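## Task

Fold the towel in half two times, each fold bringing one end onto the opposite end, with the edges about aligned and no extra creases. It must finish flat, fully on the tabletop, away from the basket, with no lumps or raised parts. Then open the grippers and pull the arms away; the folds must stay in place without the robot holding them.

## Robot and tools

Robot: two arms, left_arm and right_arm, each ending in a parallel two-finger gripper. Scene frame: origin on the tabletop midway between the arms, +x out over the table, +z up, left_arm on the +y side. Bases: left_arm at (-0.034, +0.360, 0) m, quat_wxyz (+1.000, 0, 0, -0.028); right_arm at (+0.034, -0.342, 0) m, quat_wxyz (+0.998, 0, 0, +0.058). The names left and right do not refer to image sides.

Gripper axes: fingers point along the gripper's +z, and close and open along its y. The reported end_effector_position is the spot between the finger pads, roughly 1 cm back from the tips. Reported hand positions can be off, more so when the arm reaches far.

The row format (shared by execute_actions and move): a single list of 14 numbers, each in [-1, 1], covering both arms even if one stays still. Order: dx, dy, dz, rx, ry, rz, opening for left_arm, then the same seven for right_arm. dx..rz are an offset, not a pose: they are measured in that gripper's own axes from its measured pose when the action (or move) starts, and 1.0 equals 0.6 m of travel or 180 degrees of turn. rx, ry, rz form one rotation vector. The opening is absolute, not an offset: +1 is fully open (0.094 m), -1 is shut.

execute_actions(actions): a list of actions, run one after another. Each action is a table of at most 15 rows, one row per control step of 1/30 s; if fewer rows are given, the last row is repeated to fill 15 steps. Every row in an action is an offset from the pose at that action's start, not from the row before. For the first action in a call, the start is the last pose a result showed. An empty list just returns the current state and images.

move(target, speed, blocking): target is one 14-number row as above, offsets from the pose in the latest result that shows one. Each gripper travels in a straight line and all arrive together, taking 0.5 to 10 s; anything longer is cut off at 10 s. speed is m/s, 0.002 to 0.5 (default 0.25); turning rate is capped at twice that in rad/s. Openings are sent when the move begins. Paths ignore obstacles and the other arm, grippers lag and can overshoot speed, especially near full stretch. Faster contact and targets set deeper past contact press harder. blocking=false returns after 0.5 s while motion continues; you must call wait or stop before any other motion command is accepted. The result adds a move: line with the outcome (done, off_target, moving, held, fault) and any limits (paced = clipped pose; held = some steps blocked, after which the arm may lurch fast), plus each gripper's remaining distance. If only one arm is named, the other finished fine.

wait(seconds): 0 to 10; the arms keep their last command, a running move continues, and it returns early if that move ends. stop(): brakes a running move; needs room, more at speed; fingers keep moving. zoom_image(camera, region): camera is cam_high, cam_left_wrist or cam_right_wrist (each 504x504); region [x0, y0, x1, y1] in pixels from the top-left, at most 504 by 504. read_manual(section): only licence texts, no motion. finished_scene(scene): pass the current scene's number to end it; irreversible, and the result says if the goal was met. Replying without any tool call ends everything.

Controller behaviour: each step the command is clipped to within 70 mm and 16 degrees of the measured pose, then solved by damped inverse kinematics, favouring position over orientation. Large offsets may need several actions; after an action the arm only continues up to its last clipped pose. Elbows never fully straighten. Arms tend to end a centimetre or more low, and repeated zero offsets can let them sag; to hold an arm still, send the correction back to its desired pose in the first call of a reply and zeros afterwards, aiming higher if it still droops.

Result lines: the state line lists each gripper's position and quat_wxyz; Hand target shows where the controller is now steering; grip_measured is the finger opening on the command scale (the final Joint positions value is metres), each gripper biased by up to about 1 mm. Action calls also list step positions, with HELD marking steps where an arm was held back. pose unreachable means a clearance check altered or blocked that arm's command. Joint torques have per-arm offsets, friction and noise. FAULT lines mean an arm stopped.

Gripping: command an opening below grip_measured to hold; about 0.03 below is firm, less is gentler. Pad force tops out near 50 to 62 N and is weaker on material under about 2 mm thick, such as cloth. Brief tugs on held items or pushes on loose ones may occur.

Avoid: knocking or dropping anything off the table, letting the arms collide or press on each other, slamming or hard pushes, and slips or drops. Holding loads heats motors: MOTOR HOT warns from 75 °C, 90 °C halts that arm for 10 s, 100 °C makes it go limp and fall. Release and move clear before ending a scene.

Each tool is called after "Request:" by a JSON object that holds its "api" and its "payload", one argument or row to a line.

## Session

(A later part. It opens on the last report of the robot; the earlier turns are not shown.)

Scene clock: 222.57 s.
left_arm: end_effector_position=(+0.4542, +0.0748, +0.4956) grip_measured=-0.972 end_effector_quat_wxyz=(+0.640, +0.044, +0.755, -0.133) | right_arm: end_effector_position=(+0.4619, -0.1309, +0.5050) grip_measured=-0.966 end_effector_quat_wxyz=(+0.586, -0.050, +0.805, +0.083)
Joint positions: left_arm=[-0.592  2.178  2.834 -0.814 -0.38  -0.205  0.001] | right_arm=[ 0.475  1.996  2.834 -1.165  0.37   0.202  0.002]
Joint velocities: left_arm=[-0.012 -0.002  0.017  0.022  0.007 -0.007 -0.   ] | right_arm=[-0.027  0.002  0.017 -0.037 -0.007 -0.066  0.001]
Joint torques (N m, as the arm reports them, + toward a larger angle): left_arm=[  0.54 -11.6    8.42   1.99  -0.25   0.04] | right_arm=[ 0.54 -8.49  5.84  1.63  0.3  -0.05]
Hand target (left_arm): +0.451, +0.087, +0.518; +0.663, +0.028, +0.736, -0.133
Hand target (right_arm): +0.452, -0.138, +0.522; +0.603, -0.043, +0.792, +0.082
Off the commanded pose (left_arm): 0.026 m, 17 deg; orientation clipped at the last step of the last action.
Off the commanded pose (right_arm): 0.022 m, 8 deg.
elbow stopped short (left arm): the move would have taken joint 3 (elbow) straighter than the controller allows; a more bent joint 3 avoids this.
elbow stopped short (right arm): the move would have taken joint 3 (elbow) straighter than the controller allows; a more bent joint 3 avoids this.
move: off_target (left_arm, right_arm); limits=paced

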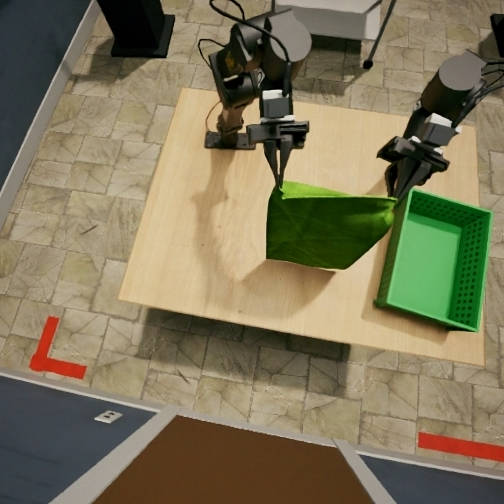

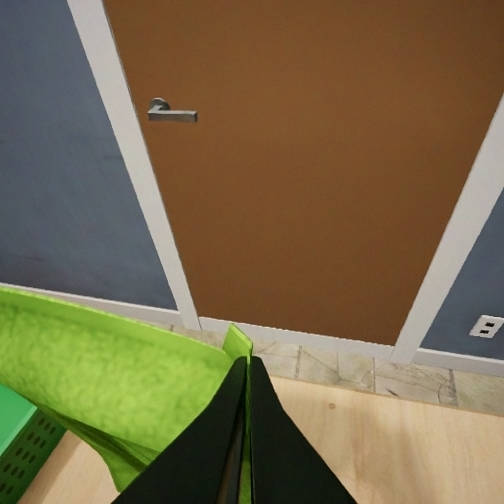

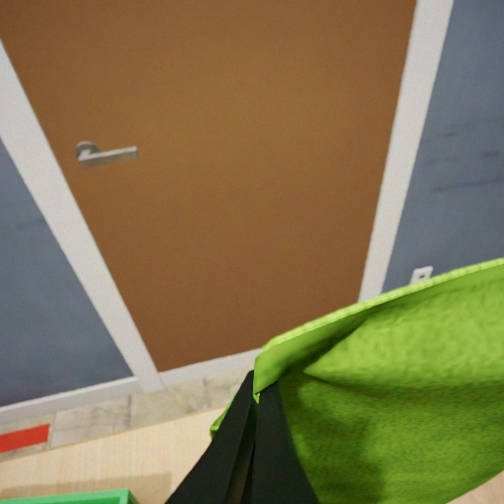

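Request:
{"api": "move", "payload": {
  "target": [0.453,-0.032,-0.333,0,0.25,0,-1, 0.518,0.03,-0.273,0,0.2,0,-1],
  "speed": 0.12
}}

Scene clock: 237.37 s.
left_arm: end_effector_position=(+0.2173, +0.0736, +0.2563) grip_measured=-0.972 end_effector_quat_wxyz=(+0.303, +0.101, +0.941, -0.111) | right_arm: end_effector_position=(+0.2160, -0.1284, +0.2630) grip_measured=-0.966 end_effector_quat_wxyz=(+0.308, -0.065, +0.946, +0.080)
Joint positions: left_arm=[-0.946  1.509  1.567 -1.046 -0.322 -0.691  0.001] | right_arm=[ 1.031  1.232  1.4   -1.264  0.459  0.896  0.002]
Joint velocities: left_arm=[ 0.002  0.017 -0.002 -0.007 -0.037 -0.007  0.   ] | right_arm=[-0.017  0.007  0.002 -0.007  0.051  0.066 -0.001]
Joint torques (N m, as the arm reports them, + toward a larger angle): left_arm=[-0.29 -8.29  6.75  0.93 -0.33 -0.08] | right_arm=[ 0.69 -4.91  4.03  0.56  0.34  0.08]
Hand target (left_arm): +0.213, +0.084, +0.260; +0.307, +0.096, +0.941, -0.102
Hand target (right_arm): +0.209, -0.142, +0.260; +0.305, -0.071, +0.947, +0.065
Off the commanded pose (left_arm): 0.010 m, 1 deg.
Off the commanded pose (right_arm): 0.013 m, 2 deg.
move: off_target (right_arm)

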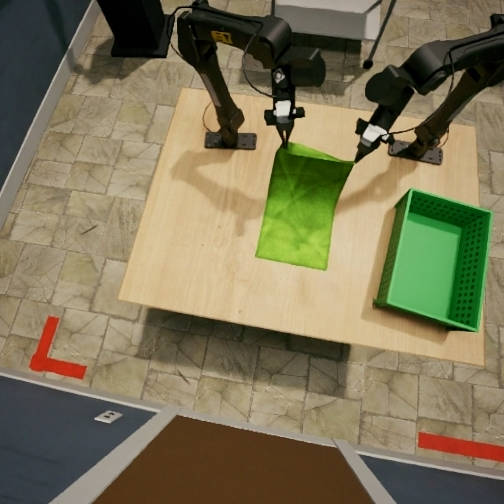

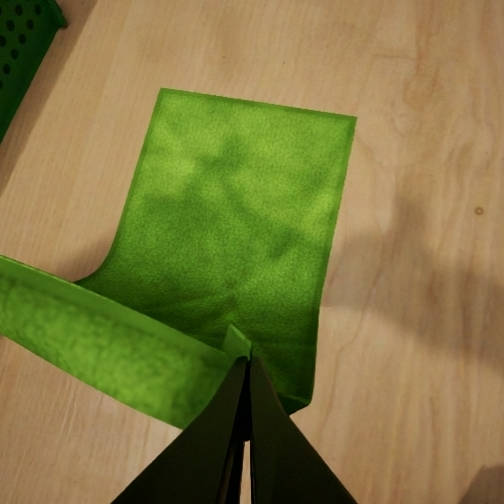

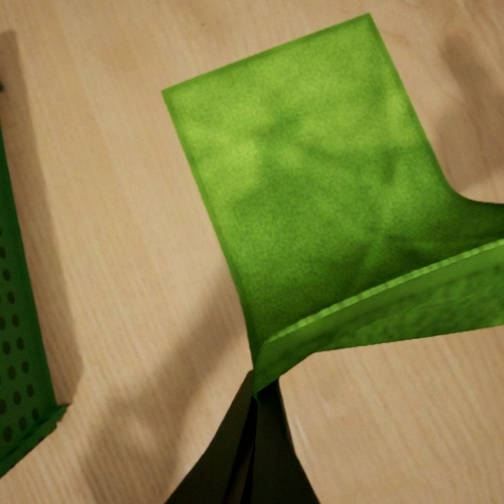

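Request:
{"api": "move", "payload": {
  "target": [-0.128,0.058,0.212,0,0,0,-1, -0.121,-0.077,0.215,0,0,0,-1],
  "speed": 0.12
}}

Request:
{"api": "move", "payload": {
  "target": [0.018,0.065,0.30,0,0,0,-1, 0.021,-0.077,0.298,0,0,0,-1],
  "speed": 0.1
}}

Scene clock: 250.17 s.
left_arm: end_effector_position=(+0.3447, +0.0600, +0.1828) grip_measured=-0.972 end_effector_quat_wxyz=(+0.282, +0.106, +0.948, -0.106) | right_arm: end_effector_position=(+0.3552, -0.1382, +0.2106) grip_measured=-0.966 end_effector_quat_wxyz=(+0.322, -0.066, +0.940, +0.089)
Joint positions: left_arm=[-0.67   1.845  1.66  -0.789 -0.146 -0.459  0.001] | right_arm=[ 0.537  1.411  1.271 -0.775  0.196  0.446  0.002]
Joint velocities: left_arm=[ 0.012 -0.022 -0.017 -0.022 -0.007 -0.022 -0.   ] | right_arm=[ 0.002  0.002  0.012 -0.022  0.037 -0.037 -0.   ]
Joint torques (N m, as the arm reports them, + toward a larger angle): left_arm=[ 1.   -9.36 11.17  1.28 -0.09  0.09] | right_arm=[-0.81 -4.38  4.96  1.21  0.12 -0.02]
Hand target (left_arm): +0.355, +0.061, +0.195; +0.301, +0.101, +0.942, -0.110
Hand target (right_arm): +0.356, -0.144, +0.199; +0.311, -0.066, +0.945, +0.077
Off the commanded pose (left_arm): 0.018 m, 3 deg.
Off the commanded pose (right_arm): 0.014 m, 2 deg.
move: off_target (left_arm, right_arm)

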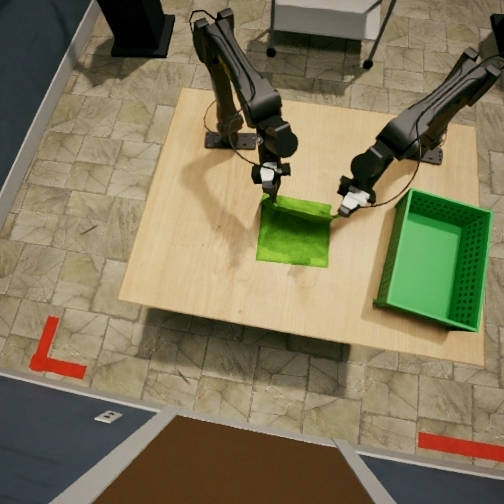

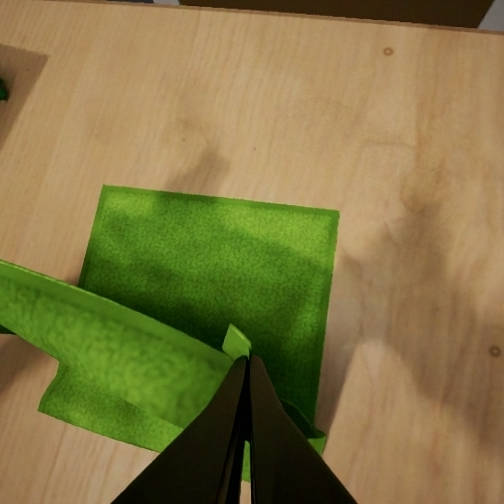

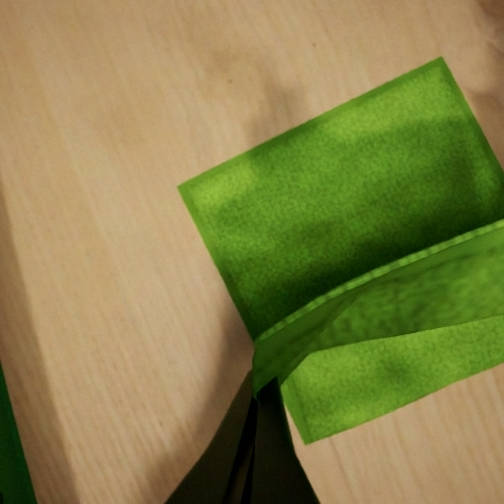

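Scene clock: 252.53 s.
left_arm: end_effector_position=(+0.4283, +0.0472, +0.0250) grip_measured=-0.972 end_effector_quat_wxyz=(+0.276, +0.107, +0.949, -0.106) | right_arm: end_effector_position=(+0.4602, -0.1427, +0.0679) grip_measured=-0.966 end_effector_quat_wxyz=(+0.332, -0.067, +0.937, +0.091)
Joint positions: left_arm=[-0.566  2.246  1.622 -0.353 -0.081 -0.373  0.001] | right_arm=[ 0.349  1.826  1.108 -0.154  0.082  0.292  0.002]
Joint velocities: left_arm=[-0.017 -0.007 -0.012 -0.037  0.051 -0.051 -0.001] | right_arm=[-0.002 -0.017 -0.002 -0.007 -0.022 -0.037 -0.001]
Joint torques (N m, as the arm reports them, + toward a larger angle): left_arm=[  0.97 -11.19  10.06   1.27  -0.03   0.1 ] | right_arm=[-0.76 -7.14  4.93  1.31 -0.03 -0.04]
Hand target (left_arm): +0.437, +0.049, +0.025; +0.282, +0.105, +0.948, -0.106
Hand target (right_arm): +0.459, -0.148, +0.058; +0.323, -0.067, +0.940, +0.087
Off the commanded pose (left_arm): 0.011 m, 1 deg.
Off the commanded pose (right_arm): 0.011 m, 1 deg.
move: off_target (left_arm, right_arm)

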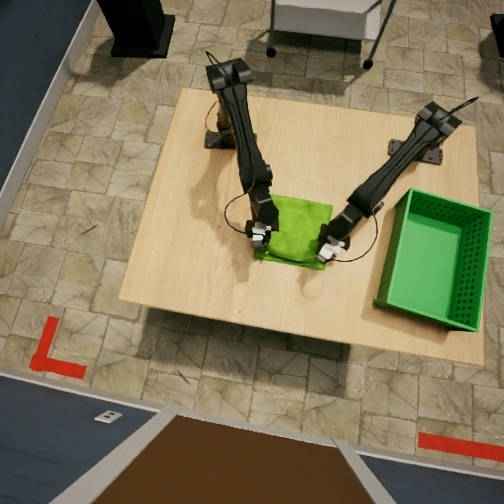

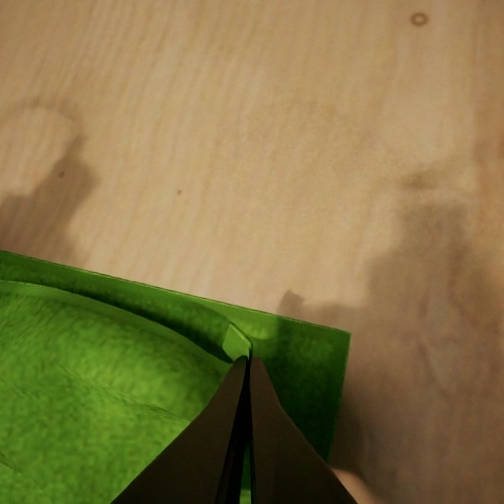

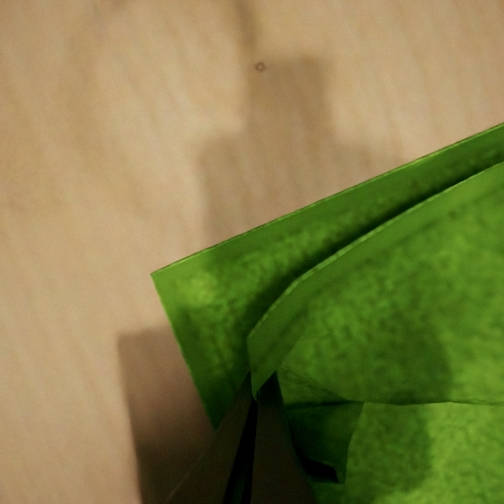

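Request:
{"api": "move", "payload": {
  "target": [-0.07,0.05,0.01,0,0,0,-1, 0.03,-0.06,0.045,0,0,0,-1],
  "speed": 0.05
}}

Scene clock: 266.33 s.
left_arm: end_effector_position=(+0.4633, +0.0513, +0.0383) grip_measured=-0.972 end_effector_quat_wxyz=(+0.273, +0.119, +0.946, -0.125) | right_arm: end_effector_position=(+0.4754, -0.1569, +0.0527) grip_measured=-0.966 end_effector_quat_wxyz=(+0.354, -0.075, +0.926, +0.111)
Joint positions: left_arm=[-0.501  2.322  1.802 -0.441 -0.002 -0.306  0.001] | right_arm=[0.281 1.864 1.043 0.009 0.009 0.233 0.002]
Joint velocities: left_arm=[-0.007  0.002 -0.007 -0.022 -0.037 -0.022  0.001] | right_arm=[-0.007 -0.007 -0.002 -0.022  0.037 -0.125  0.   ]
Joint torques (N m, as the arm reports them, + toward a larger angle): left_arm=[  1.98 -12.45  10.43   0.97  -0.24   0.07] | right_arm=[-1.39 -6.68  3.83  1.19  0.18 -0.06]
Hand target (left_arm): +0.473, +0.068, +0.038; +0.275, +0.107, +0.950, -0.106
Hand target (right_arm): +0.469, -0.173, +0.032; +0.332, -0.068, +0.937, +0.090
Off the commanded pose (left_arm): 0.020 m, 3 deg.
Off the commanded pose (right_arm): 0.027 m, 4 deg.
move: off_target (left_arm, right_arm)

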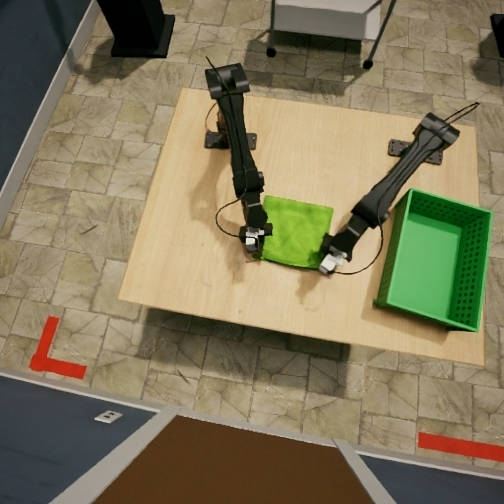

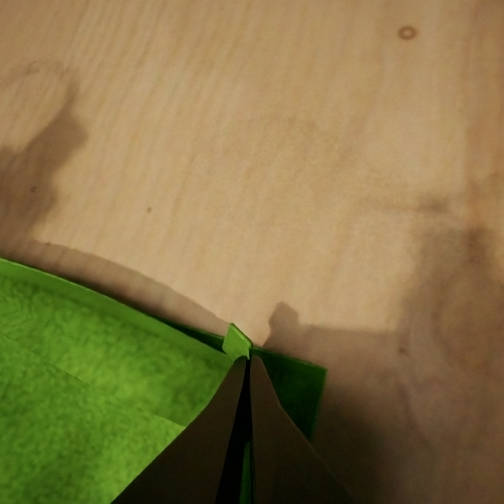

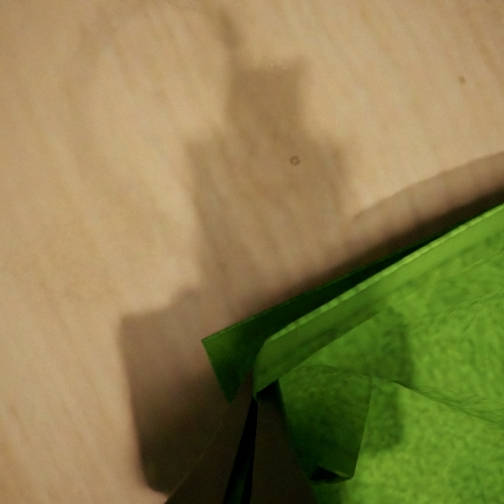

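Taut; release and back off.

Request:
{"api": "move", "payload": {
  "target": [0,0,0,0,0,0,0, 0,0,0,0,0,0,0]
}}

Request:
{"api": "move", "payload": {
  "target": [0,0,-0.35,0,0.1,0,0, 0,0,-0.35,0,0.14,0,0]
}}

Request:
{"api": "zoom_image", "payload": {
  "camera": "cam_high",
  "region": [200, 150, 400, 300]
}}

Scene clock: 271.53 s.
left_arm: end_effector_position=(+0.4630, +0.0511, +0.0382) grip_measured=-0.003 end_effector_quat_wxyz=(+0.272, +0.120, +0.946, -0.126) | right_arm: end_effector_position=(+0.4757, -0.1566, +0.0530) grip_measured=-0.003 end_effector_quat_wxyz=(+0.354, -0.075, +0.925, +0.112)
Joint positions: left_arm=[-0.501  2.322  1.802 -0.441  0.    -0.306  0.047] | right_arm=[0.281 1.864 1.043 0.011 0.008 0.233 0.047]
Joint velocities: left_arm=[ 0.002 -0.002 -0.007  0.081  0.081 -0.007  0.   ] | right_arm=[-0.007 -0.002 -0.007 -0.051  0.007 -0.007  0.001]
Joint torques (N m, as the arm reports them, + toward a larger angle): left_arm=[ -0.03 -13.3    8.01   1.21   0.01  -0.02] | right_arm=[ 0.01 -8.03  5.65  1.31  0.04  0.03]
Hand target (left_arm): +0.463, +0.051, +0.038; +0.273, +0.119, +0.946, -0.125
Hand target (right_arm): +0.476, -0.157, +0.053; +0.354, -0.074, +0.926, +0.111
Off the commanded pose (left_arm): 0.000 m, 0 deg.
Off the commanded pose (right_arm): 0.001 m, 0 deg.
move: done

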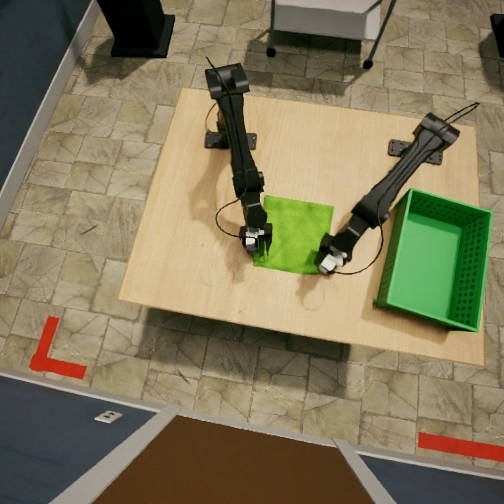

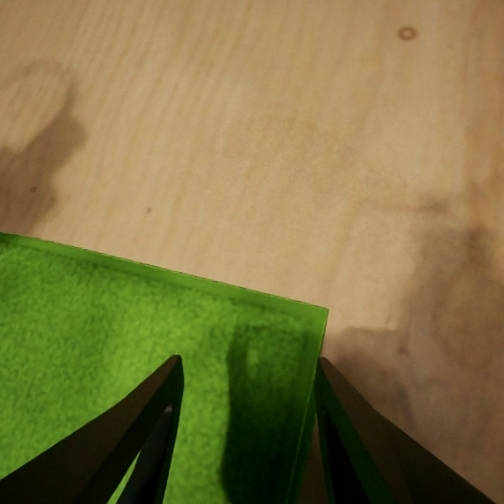

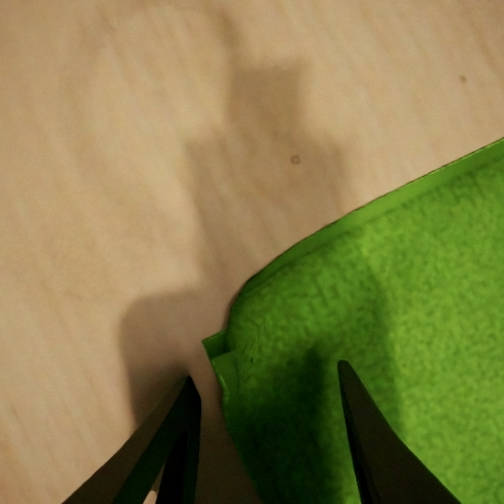

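Scene clock: 273.30 s.
left_arm: end_effector_position=(+0.3591, +0.1163, +0.2048) grip_measured=-0.003 end_effector_quat_wxyz=(+0.118, +0.139, +0.978, -0.100) | right_arm: end_effector_position=(+0.3406, -0.2086, +0.1972) grip_measured=-0.003 end_effector_quat_wxyz=(+0.139, -0.099, +0.982, +0.085)
Joint positions: left_arm=[-0.464  2.117  2.274 -1.431  0.097 -0.252  0.047] | right_arm=[ 0.24   1.533  1.493 -1.217 -0.094  0.169  0.047]
Joint velocities: left_arm=[-0.002 -0.007 -0.017  0.037 -0.022 -0.022 -0.   ] | right_arm=[ 0.002 -0.012 -0.007 -0.037  0.007 -0.022 -0.001]
Joint torques (N m, as the arm reports them, + toward a larger angle): left_arm=[  0.76 -10.46   9.68   0.64   0.16   0.1 ] | right_arm=[-0.88 -5.4   7.87  0.58 -0.11 -0.02]
Hand target (left_arm): +0.362, +0.118, +0.210; +0.122, +0.140, +0.977, -0.104
Hand target (right_arm): +0.343, -0.210, +0.205; +0.144, -0.097, +0.981, +0.091
Off the commanded pose (left_arm): 0.006 m, 1 deg.
Off the commanded pose (right_arm): 0.008 m, 1 deg.
move: done

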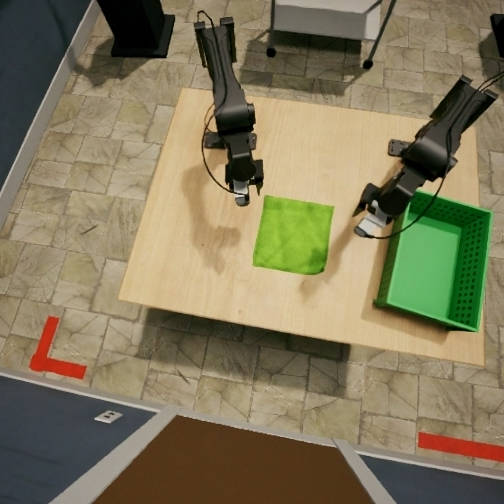

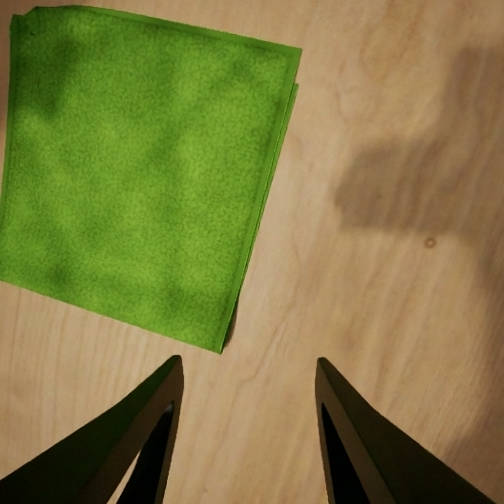

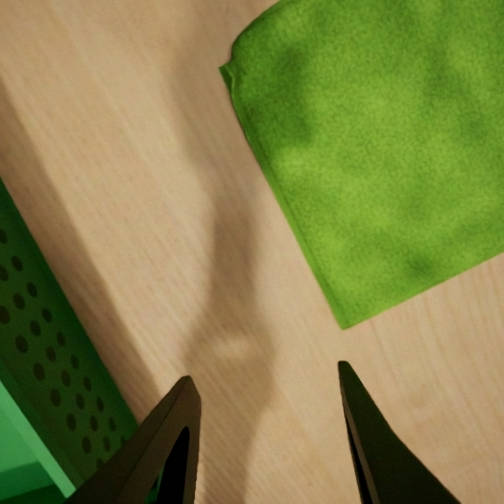

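Region (200, 150, 400, 300) of cam_high's 504x504 image, scaled by 2.520, with more detail than that image has; it fills the top 378 rows of this view, and the rest is white.

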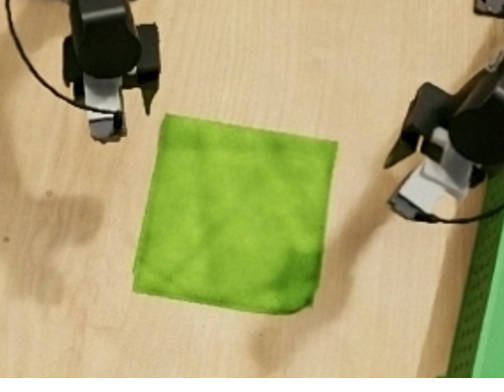

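Request:
{"api": "move", "payload": {
  "target": [0.21,-0.095,0.213,-0.055,0.08,-0.09,0, 0.197,0.064,0.19,0.045,0.09,0.065,0]
}}

Scene clock: 287.97 s.
left_arm: end_effector_position=(+0.2477, +0.0642, +0.0642) grip_measured=-0.003 end_effector_quat_wxyz=(-0.014, +0.008, +1.000, -0.014) | right_arm: end_effector_position=(+0.2509, -0.1692, +0.0671) grip_measured=-0.003 end_effector_quat_wxyz=(-0.001, +0.001, +1.000, +0.026)
Joint positions: left_arm=[-0.739  2.12   1.755 -1.205  0.039 -0.779  0.047] | right_arm=[ 0.525  1.596  1.086 -1.032 -0.042  0.644  0.047]
Joint velocities: left_arm=[ 0.007  0.012 -0.002 -0.007  0.066  0.022 -0.001] | right_arm=[-0.007  0.007 -0.002  0.051 -0.007  0.007 -0.   ]
Joint torques (N m, as the arm reports them, + toward a larger angle): left_arm=[ -0.06 -10.84   6.12   0.41  -0.09  -0.1 ] | right_arm=[ 0.61 -4.87  4.19  0.33  0.1   0.08]
Hand target (left_arm): +0.251, +0.064, +0.061; -0.006, +0.003, +1.000, -0.013
Hand target (right_arm): +0.248, -0.170, +0.061; -0.004, -0.000, +1.000, +0.016
Off the commanded pose (left_arm): 0.006 m, 1 deg.
Off the commanded pose (right_arm): 0.007 m, 1 deg.
move: done

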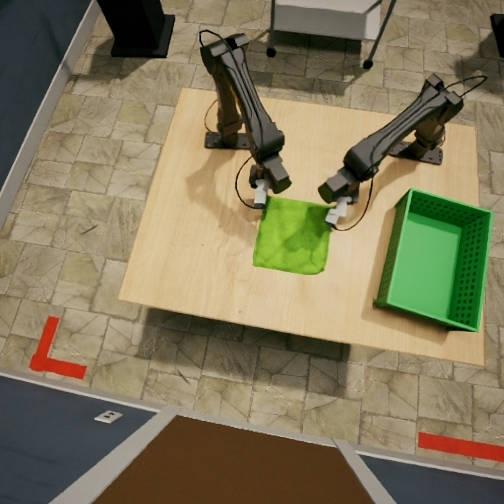

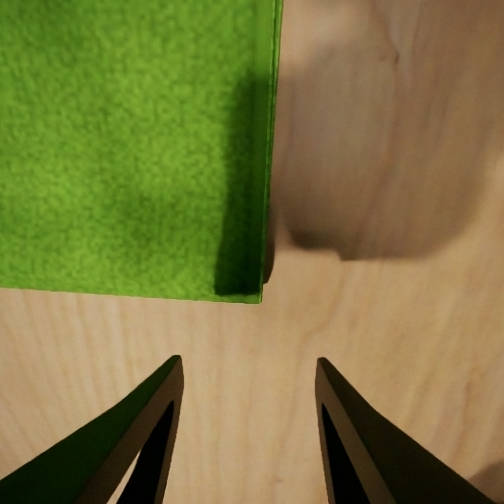

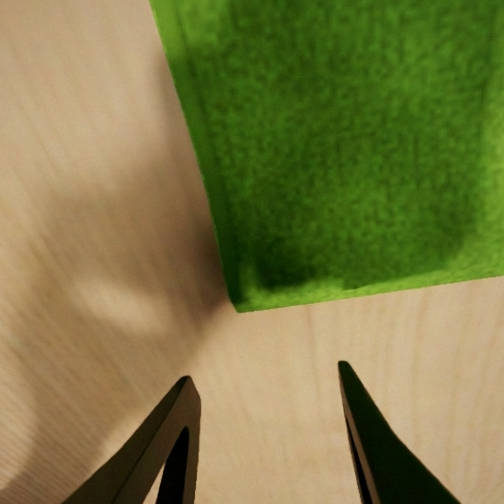

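Request:
{"api": "move", "payload": {
  "target": [-0.03,0.005,0.115,0,0,0,0, -0.03,0.01,0.12,0,0,0,0],
  "speed": 0.05
}}

Request:
{"api": "move", "payload": {
  "target": [0,0,0.035,0,0,0,-1, 0,0,0.035,0,0,0,-1]
}}

Request:
{"api": "move", "payload": {
  "target": [-0.05,0,-0.13,0,0,0,-1, -0.05,0,-0.13,0,0,0,-1],
  "speed": 0.08
}}

Scene clock: 295.40 s.
left_arm: end_effector_position=(+0.2575, +0.0610, +0.0158) grip_measured=-0.003 end_effector_quat_wxyz=(-0.016, +0.010, +1.000, -0.020) | right_arm: end_effector_position=(+0.2678, -0.1564, +0.0145) grip_measured=-0.003 end_effector_quat_wxyz=(+0.006, -0.003, +0.999, +0.031)
Joint positions: left_arm=[-0.723  2.192  1.674 -1.048  0.05  -0.76   0.047] | right_arm=[ 0.525  1.734  1.013 -0.804 -0.043  0.637  0.047]
Joint velocities: left_arm=[-0.007 -0.017  0.007 -0.037  0.051 -0.022  0.   ] | right_arm=[-0.012 -0.002  0.007 -0.007  0.022 -0.037 -0.   ]
Joint torques (N m, as the arm reports them, + toward a larger angle): left_arm=[ 0.84 -8.59  4.25  0.73 -0.06  0.02] | right_arm=[-0.51 -3.54  2.63  0.75 -0.02  0.02]
Hand target (left_arm): +0.262, +0.064, -0.004; -0.014, +0.008, +1.000, -0.014
Hand target (right_arm): +0.267, -0.161, -0.003; -0.001, +0.001, +1.000, +0.025
Off the commanded pose (left_arm): 0.022 m, 1 deg.
Off the commanded pose (right_arm): 0.019 m, 1 deg.
move: off_target (left_arm, right_arm)

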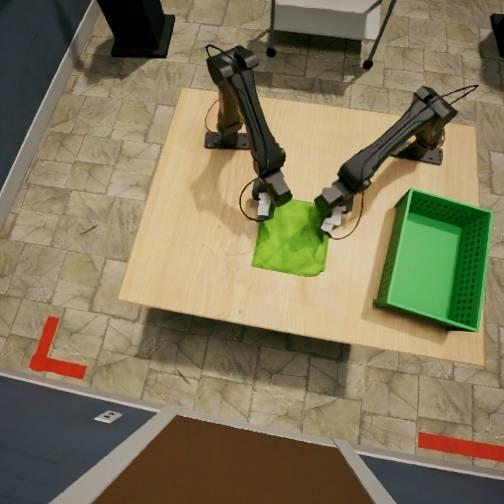

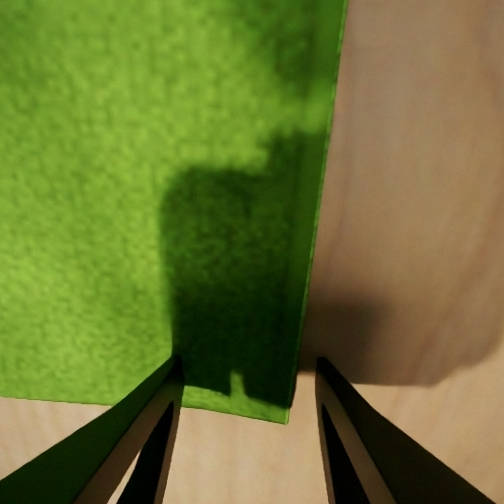

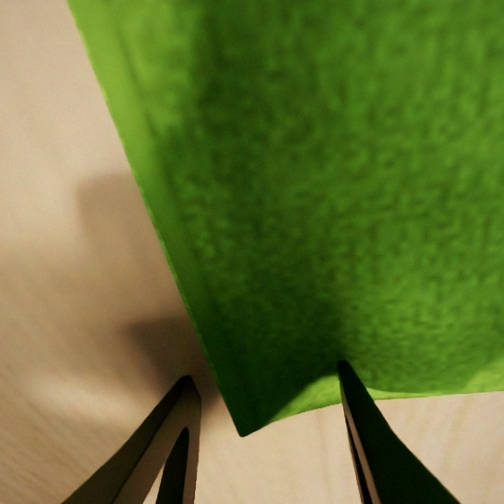

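Scene clock: 296.10 s.
left_arm: end_effector_position=(+0.2576, +0.0552, +0.0158) grip_measured=-0.977 end_effector_quat_wxyz=(-0.016, +0.011, +0.999, -0.034) | right_arm: end_effector_position=(+0.2691, -0.1508, +0.0150) grip_measured=-0.964 end_effector_quat_wxyz=(+0.007, -0.004, +0.999, +0.044)
Joint positions: left_arm=[-0.724  2.19   1.668 -1.025  0.071 -0.76   0.001] | right_arm=[ 0.526  1.734  1.013 -0.786 -0.062  0.637  0.002]
Joint velocities: left_arm=[-0.017 -0.022 -0.007 -0.022  0.051 -0.051 -0.001] | right_arm=[-0.012  0.012 -0.002 -0.051  0.022 -0.051  0.   ]
Joint torques (N m, as the arm reports them, + toward a larger angle): left_arm=[-0.24 -9.17  3.08  0.71 -0.12 -0.04] | right_arm=[ 0.21 -3.79  1.88  0.85  0.11  0.06]
Hand target (left_arm): +0.256, +0.060, -0.004; -0.016, +0.010, +1.000, -0.019
Hand target (right_arm): +0.267, -0.156, -0.005; +0.005, -0.003, +1.000, +0.031
Off the commanded pose (left_arm): 0.022 m, 2 deg.
Off the commanded pose (right_arm): 0.022 m, 1 deg.
move: off_target (left_arm, right_arm)

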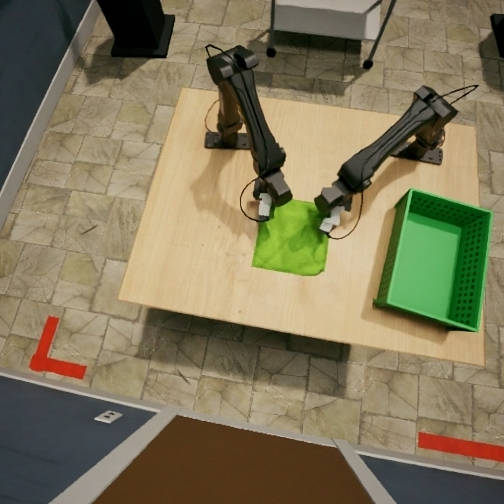

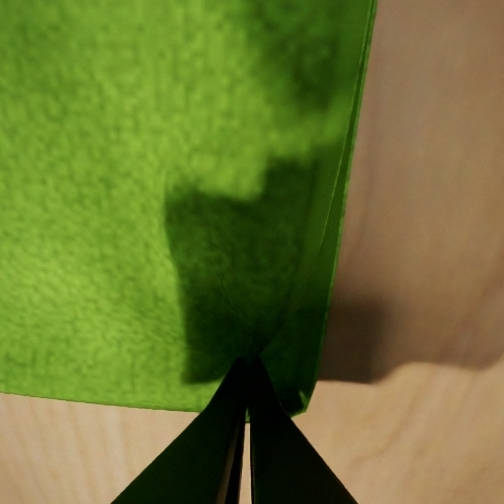

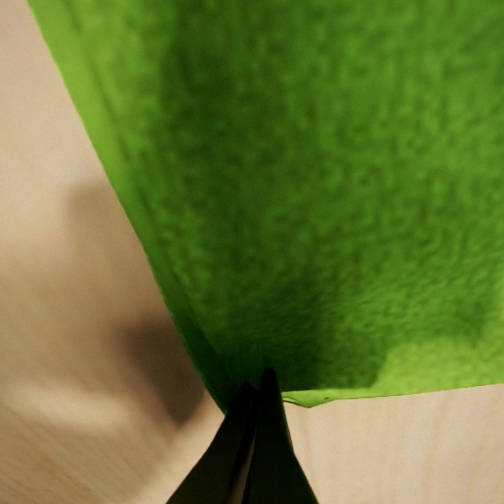

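Scene clock: 297.77 s.
left_arm: end_effector_position=(+0.2875, +0.0542, +0.0898) grip_measured=-0.977 end_effector_quat_wxyz=(-0.015, +0.012, +0.999, -0.043) | right_arm: end_effector_position=(+0.2943, -0.1531, +0.0820) grip_measured=-0.965 end_effector_quat_wxyz=(+0.000, -0.008, +0.999, +0.043)
Joint positions: left_arm=[-0.673  2.235  2.039 -1.34   0.084 -0.707  0.001] | right_arm=[ 0.467  1.73   1.292 -1.085 -0.072  0.57   0.002]
Joint velocities: left_arm=[ 0.017  0.017  0.002  0.007  0.007  0.022 -0.   ] | right_arm=[-0.022  0.012 -0.017  0.022  0.007 -0.066  0.   ]
Joint torques (N m, as the arm reports them, + toward a larger angle): left_arm=[  0.85 -11.31   9.59   0.    -0.01   0.08] | right_arm=[-0.95 -7.61  7.35  0.02  0.05 -0.02]
Hand target (left_arm): +0.291, +0.061, +0.092; -0.016, +0.011, +0.999, -0.034
Hand target (right_arm): +0.299, -0.157, +0.093; +0.008, -0.004, +0.999, +0.044
Off the commanded pose (left_arm): 0.007 m, 1 deg.
Off the commanded pose (right_arm): 0.012 m, 1 deg.
move: off_target (right_arm)

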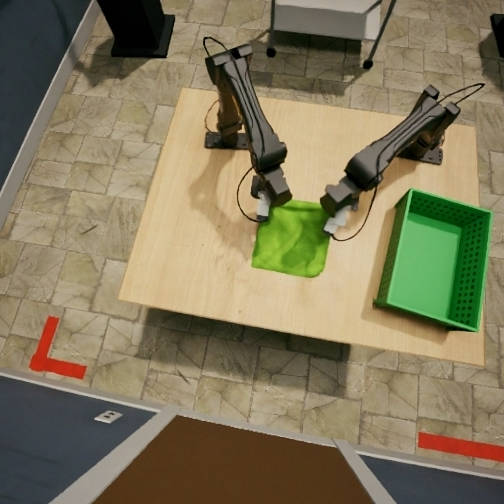

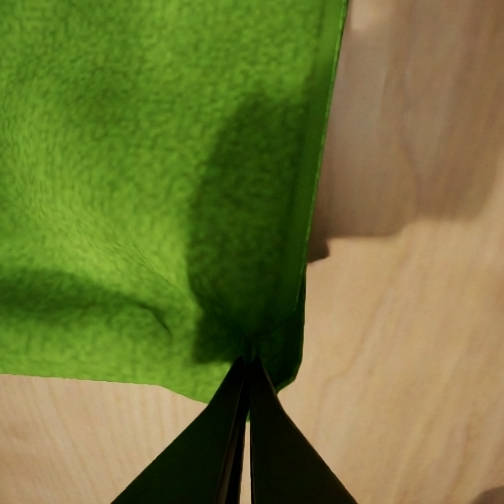

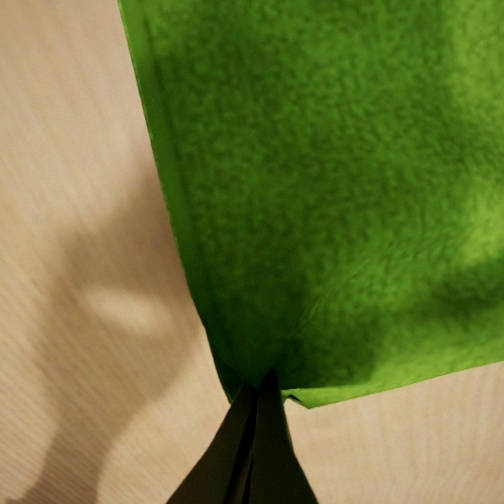

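Request:
{"api": "move", "payload": {
  "target": [-0.155,0,-0.05,0,-0.15,0,-1, -0.145,0,-0.06,0,-0.15,0,-1],
  "speed": 0.1
}}

Request:
{"api": "move", "payload": {
  "target": [-0.075,0,0.175,0,0,0,-1, -0.067,0,0.183,0,0,0,-1],
  "speed": 0.08
}}

Scene clock: 319.23 s.
left_arm: end_effector_position=(+0.3729, +0.0491, +0.1047) grip_measured=-0.977 end_effector_quat_wxyz=(+0.197, +0.004, +0.980, -0.042) | right_arm: end_effector_position=(+0.3800, -0.1449, +0.1136) grip_measured=-0.965 end_effector_quat_wxyz=(+0.221, -0.004, +0.974, +0.050)
Joint positions: left_arm=[-0.665  2.186  1.946 -0.972 -0.192 -0.679  0.001] | right_arm=[ 0.467  1.667  1.251 -0.722  0.155  0.542  0.002]
Joint velocities: left_arm=[-0.002  0.017  0.017 -0.022 -0.022  0.007 -0.001] | right_arm=[ 0.002 -0.002  0.002  0.037 -0.007  0.007  0.   ]
Joint torques (N m, as the arm reports them, + toward a larger angle): left_arm=[  0.81 -14.15   6.77   1.08  -0.27   0.07] | right_arm=[-0.87 -8.58  4.35  0.98  0.22 -0.04]
Hand target (left_arm): +0.381, +0.054, +0.117; +0.218, -0.002, +0.975, -0.045
Hand target (right_arm): +0.381, -0.154, +0.118; +0.233, +0.003, +0.971, +0.045
Off the commanded pose (left_arm): 0.016 m, 3 deg.
Off the commanded pose (right_arm): 0.011 m, 2 deg.
move: off_target (left_arm, right_arm)

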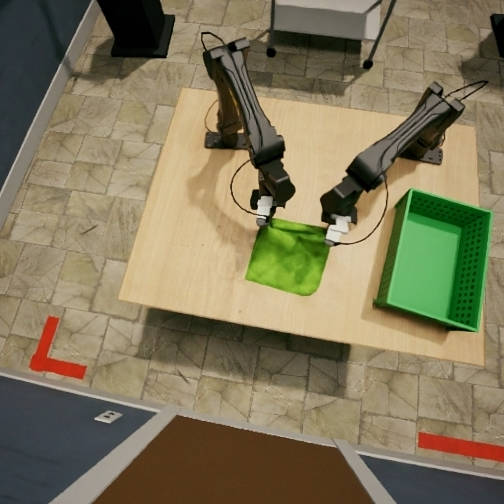

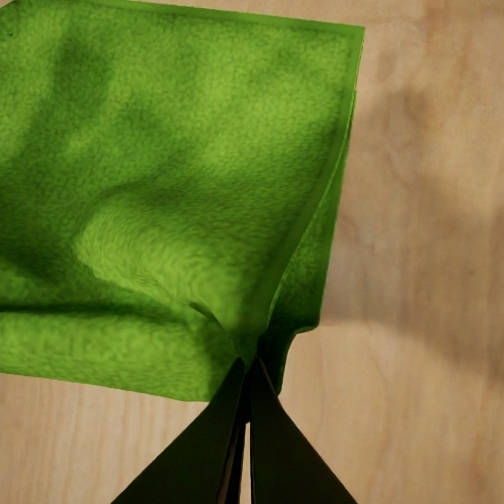

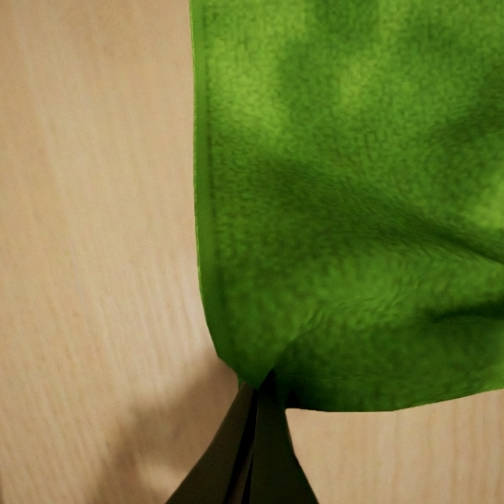

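Scene clock: 321.10 s.
left_arm: end_effector_position=(+0.4504, +0.0362, +0.0342) grip_measured=-0.977 end_effector_quat_wxyz=(+0.201, +0.003, +0.979, -0.045) | right_arm: end_effector_position=(+0.4539, -0.1373, +0.0333) grip_measured=-0.965 end_effector_quat_wxyz=(+0.219, -0.004, +0.975, +0.043)
Joint positions: left_arm=[-0.585  2.541  2.28  -0.928 -0.164 -0.604  0.001] | right_arm=[ 0.384  2.006  1.357 -0.49   0.13   0.463  0.002]
Joint velocities: left_arm=[-0.012 -0.012 -0.002  0.007  0.095 -0.037  0.002] | right_arm=[ 0.007 -0.027 -0.002 -0.022  0.022 -0.066  0.   ]
Joint torques (N m, as the arm reports them, + toward a larger angle): left_arm=[  0.75 -12.4    9.8    0.86  -0.04   0.05] | right_arm=[-0.65 -7.6   7.65  0.98 -0.04 -0.07]
Hand target (left_arm): +0.454, +0.039, +0.026; +0.196, +0.003, +0.980, -0.042
Hand target (right_arm): +0.463, -0.135, +0.032; +0.222, -0.004, +0.974, +0.050
Off the commanded pose (left_arm): 0.011 m, 1 deg.
Off the commanded pose (right_arm): 0.010 m, 1 deg.
move: off_target (left_arm)

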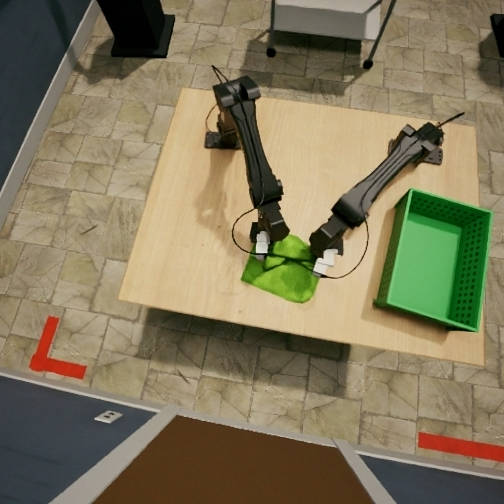

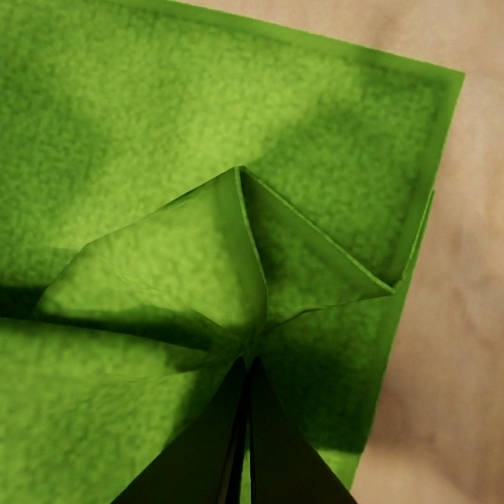

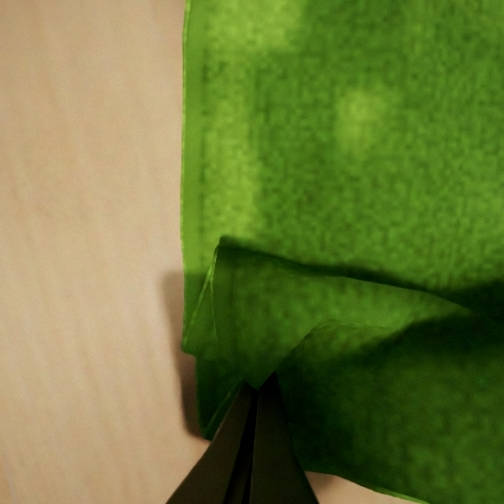

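Request:
{"api": "move", "payload": {
  "target": [-0.137,0,-0.42,0,0,0,-1, -0.13,0,-0.425,0,0,0,-1],
  "speed": 0.12
}}

Scene clock: 329.83 s.
left_arm: end_effector_position=(+0.4208, +0.0542, +0.2775) grip_measured=-0.977 end_effector_quat_wxyz=(+0.306, +0.017, +0.944, -0.126) | right_arm: end_effector_position=(+0.4173, -0.1555, +0.2961) grip_measured=-0.965 end_effector_quat_wxyz=(+0.226, -0.005, +0.973, +0.051)
Joint positions: left_arm=[-0.585  2.354  2.834 -1.39  -0.145 -0.555  0.001] | right_arm=[ 0.384  1.951  2.37  -1.537  0.121  0.462  0.002]
Joint velocities: left_arm=[-0.022 -0.012 -0.002 -0.037 -0.051 -0.037  0.   ] | right_arm=[-0.007 -0.002 -0.022 -0.037 -0.007 -0.037  0.   ]
Joint torques (N m, as the arm reports them, + toward a larger angle): left_arm=[  1.47 -13.37   8.86   1.41  -0.17   0.1 ] | right_arm=[-0.18 -7.    6.93  0.75  0.15  0.01]
Hand target (left_arm): +0.427, +0.064, +0.296; +0.331, +0.009, +0.935, -0.130
Hand target (right_arm): +0.418, -0.158, +0.297; +0.224, -0.005, +0.973, +0.045
Off the commanded pose (left_arm): 0.021 m, 16 deg.
Off the commanded pose (right_arm): 0.005 m, 1 deg.
elbow stopped short (left arm): the move would have taken joint 3 (elbow) straighter than the controller allows; a more bent joint 3 avoids this.
joint sent to its limit (right arm) — the command would take joint 4 (wrist pitch) past its lower limit, so that joint was sent only as far as its limit.
move: off_target (left_arm)

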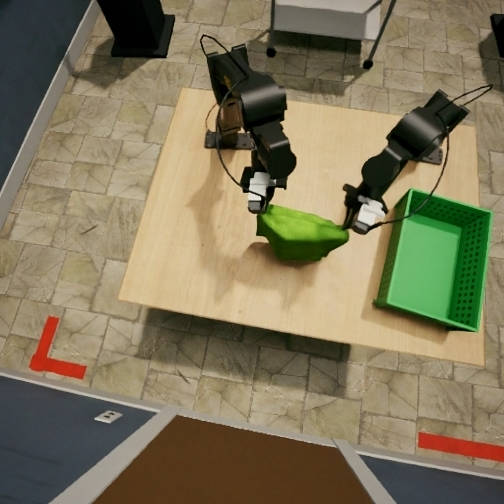

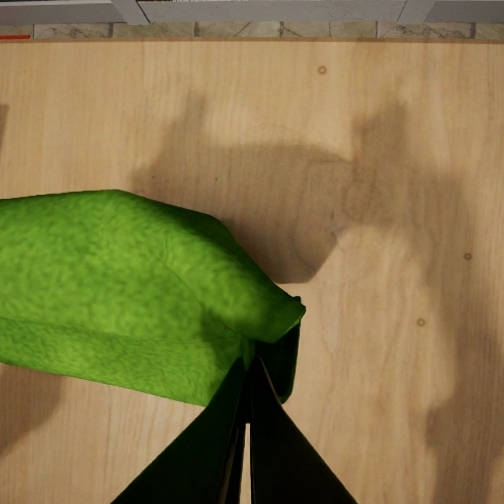

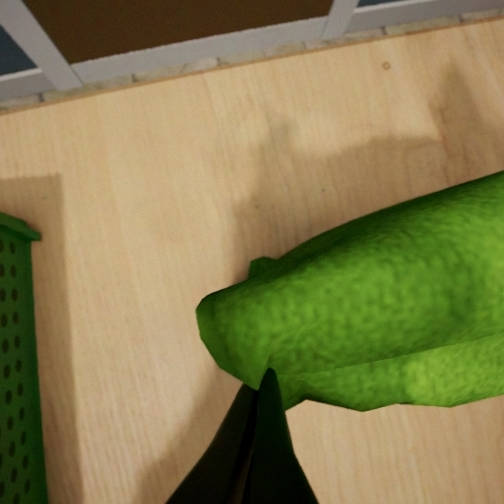

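Request:
{"api": "move", "payload": {
  "target": [0.353,0.025,0.03,0,0,0,-1, 0.352,-0.017,0.123,0,0,0,-1],
  "speed": 0.1
}}

Scene clock: 339.10 s.
left_arm: end_effector_position=(+0.2592, +0.0538, +0.1263) grip_measured=-0.977 end_effector_quat_wxyz=(+0.290, +0.026, +0.949, -0.123) | right_arm: end_effector_position=(+0.2614, -0.1516, +0.1352) grip_measured=-0.965 end_effector_quat_wxyz=(+0.213, -0.006, +0.975, +0.059)
Joint positions: left_arm=[-0.875  1.656  1.202 -0.54  -0.293 -0.79   0.001] | right_arm=[ 0.714  1.301  1.013 -0.897  0.23   0.774  0.002]
Joint velocities: left_arm=[-0.007 -0.002  0.007  0.007 -0.051  0.022 -0.001] | right_arm=[-0.022 -0.007  0.017  0.095  0.022  0.037  0.   ]
Joint torques (N m, as the arm reports them, + toward a larger angle): left_arm=[-0.37 -9.82  6.88  1.28 -0.34 -0.08] | right_arm=[ 0.69 -5.67  4.51  0.79  0.33  0.06]
Hand target (left_arm): +0.261, +0.056, +0.136; +0.307, +0.017, +0.943, -0.127
Hand target (right_arm): +0.259, -0.157, +0.137; +0.224, -0.004, +0.973, +0.054
Off the commanded pose (left_arm): 0.011 m, 2 deg.
Off the commanded pose (right_arm): 0.004 m, 2 deg.
move: off_target (left_arm)

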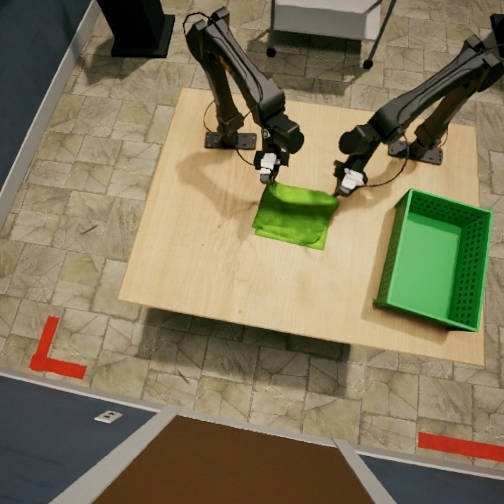

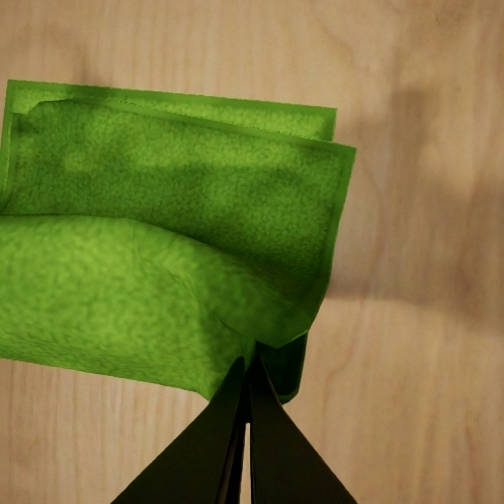

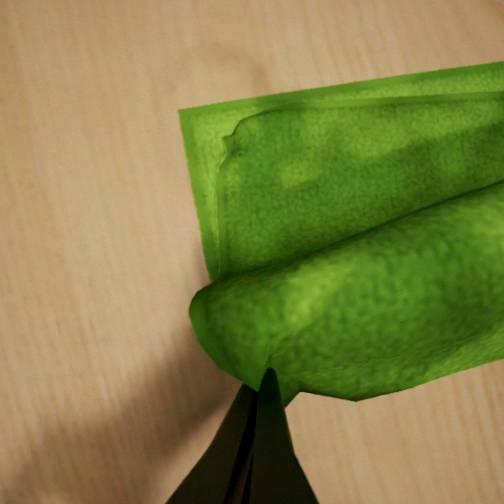

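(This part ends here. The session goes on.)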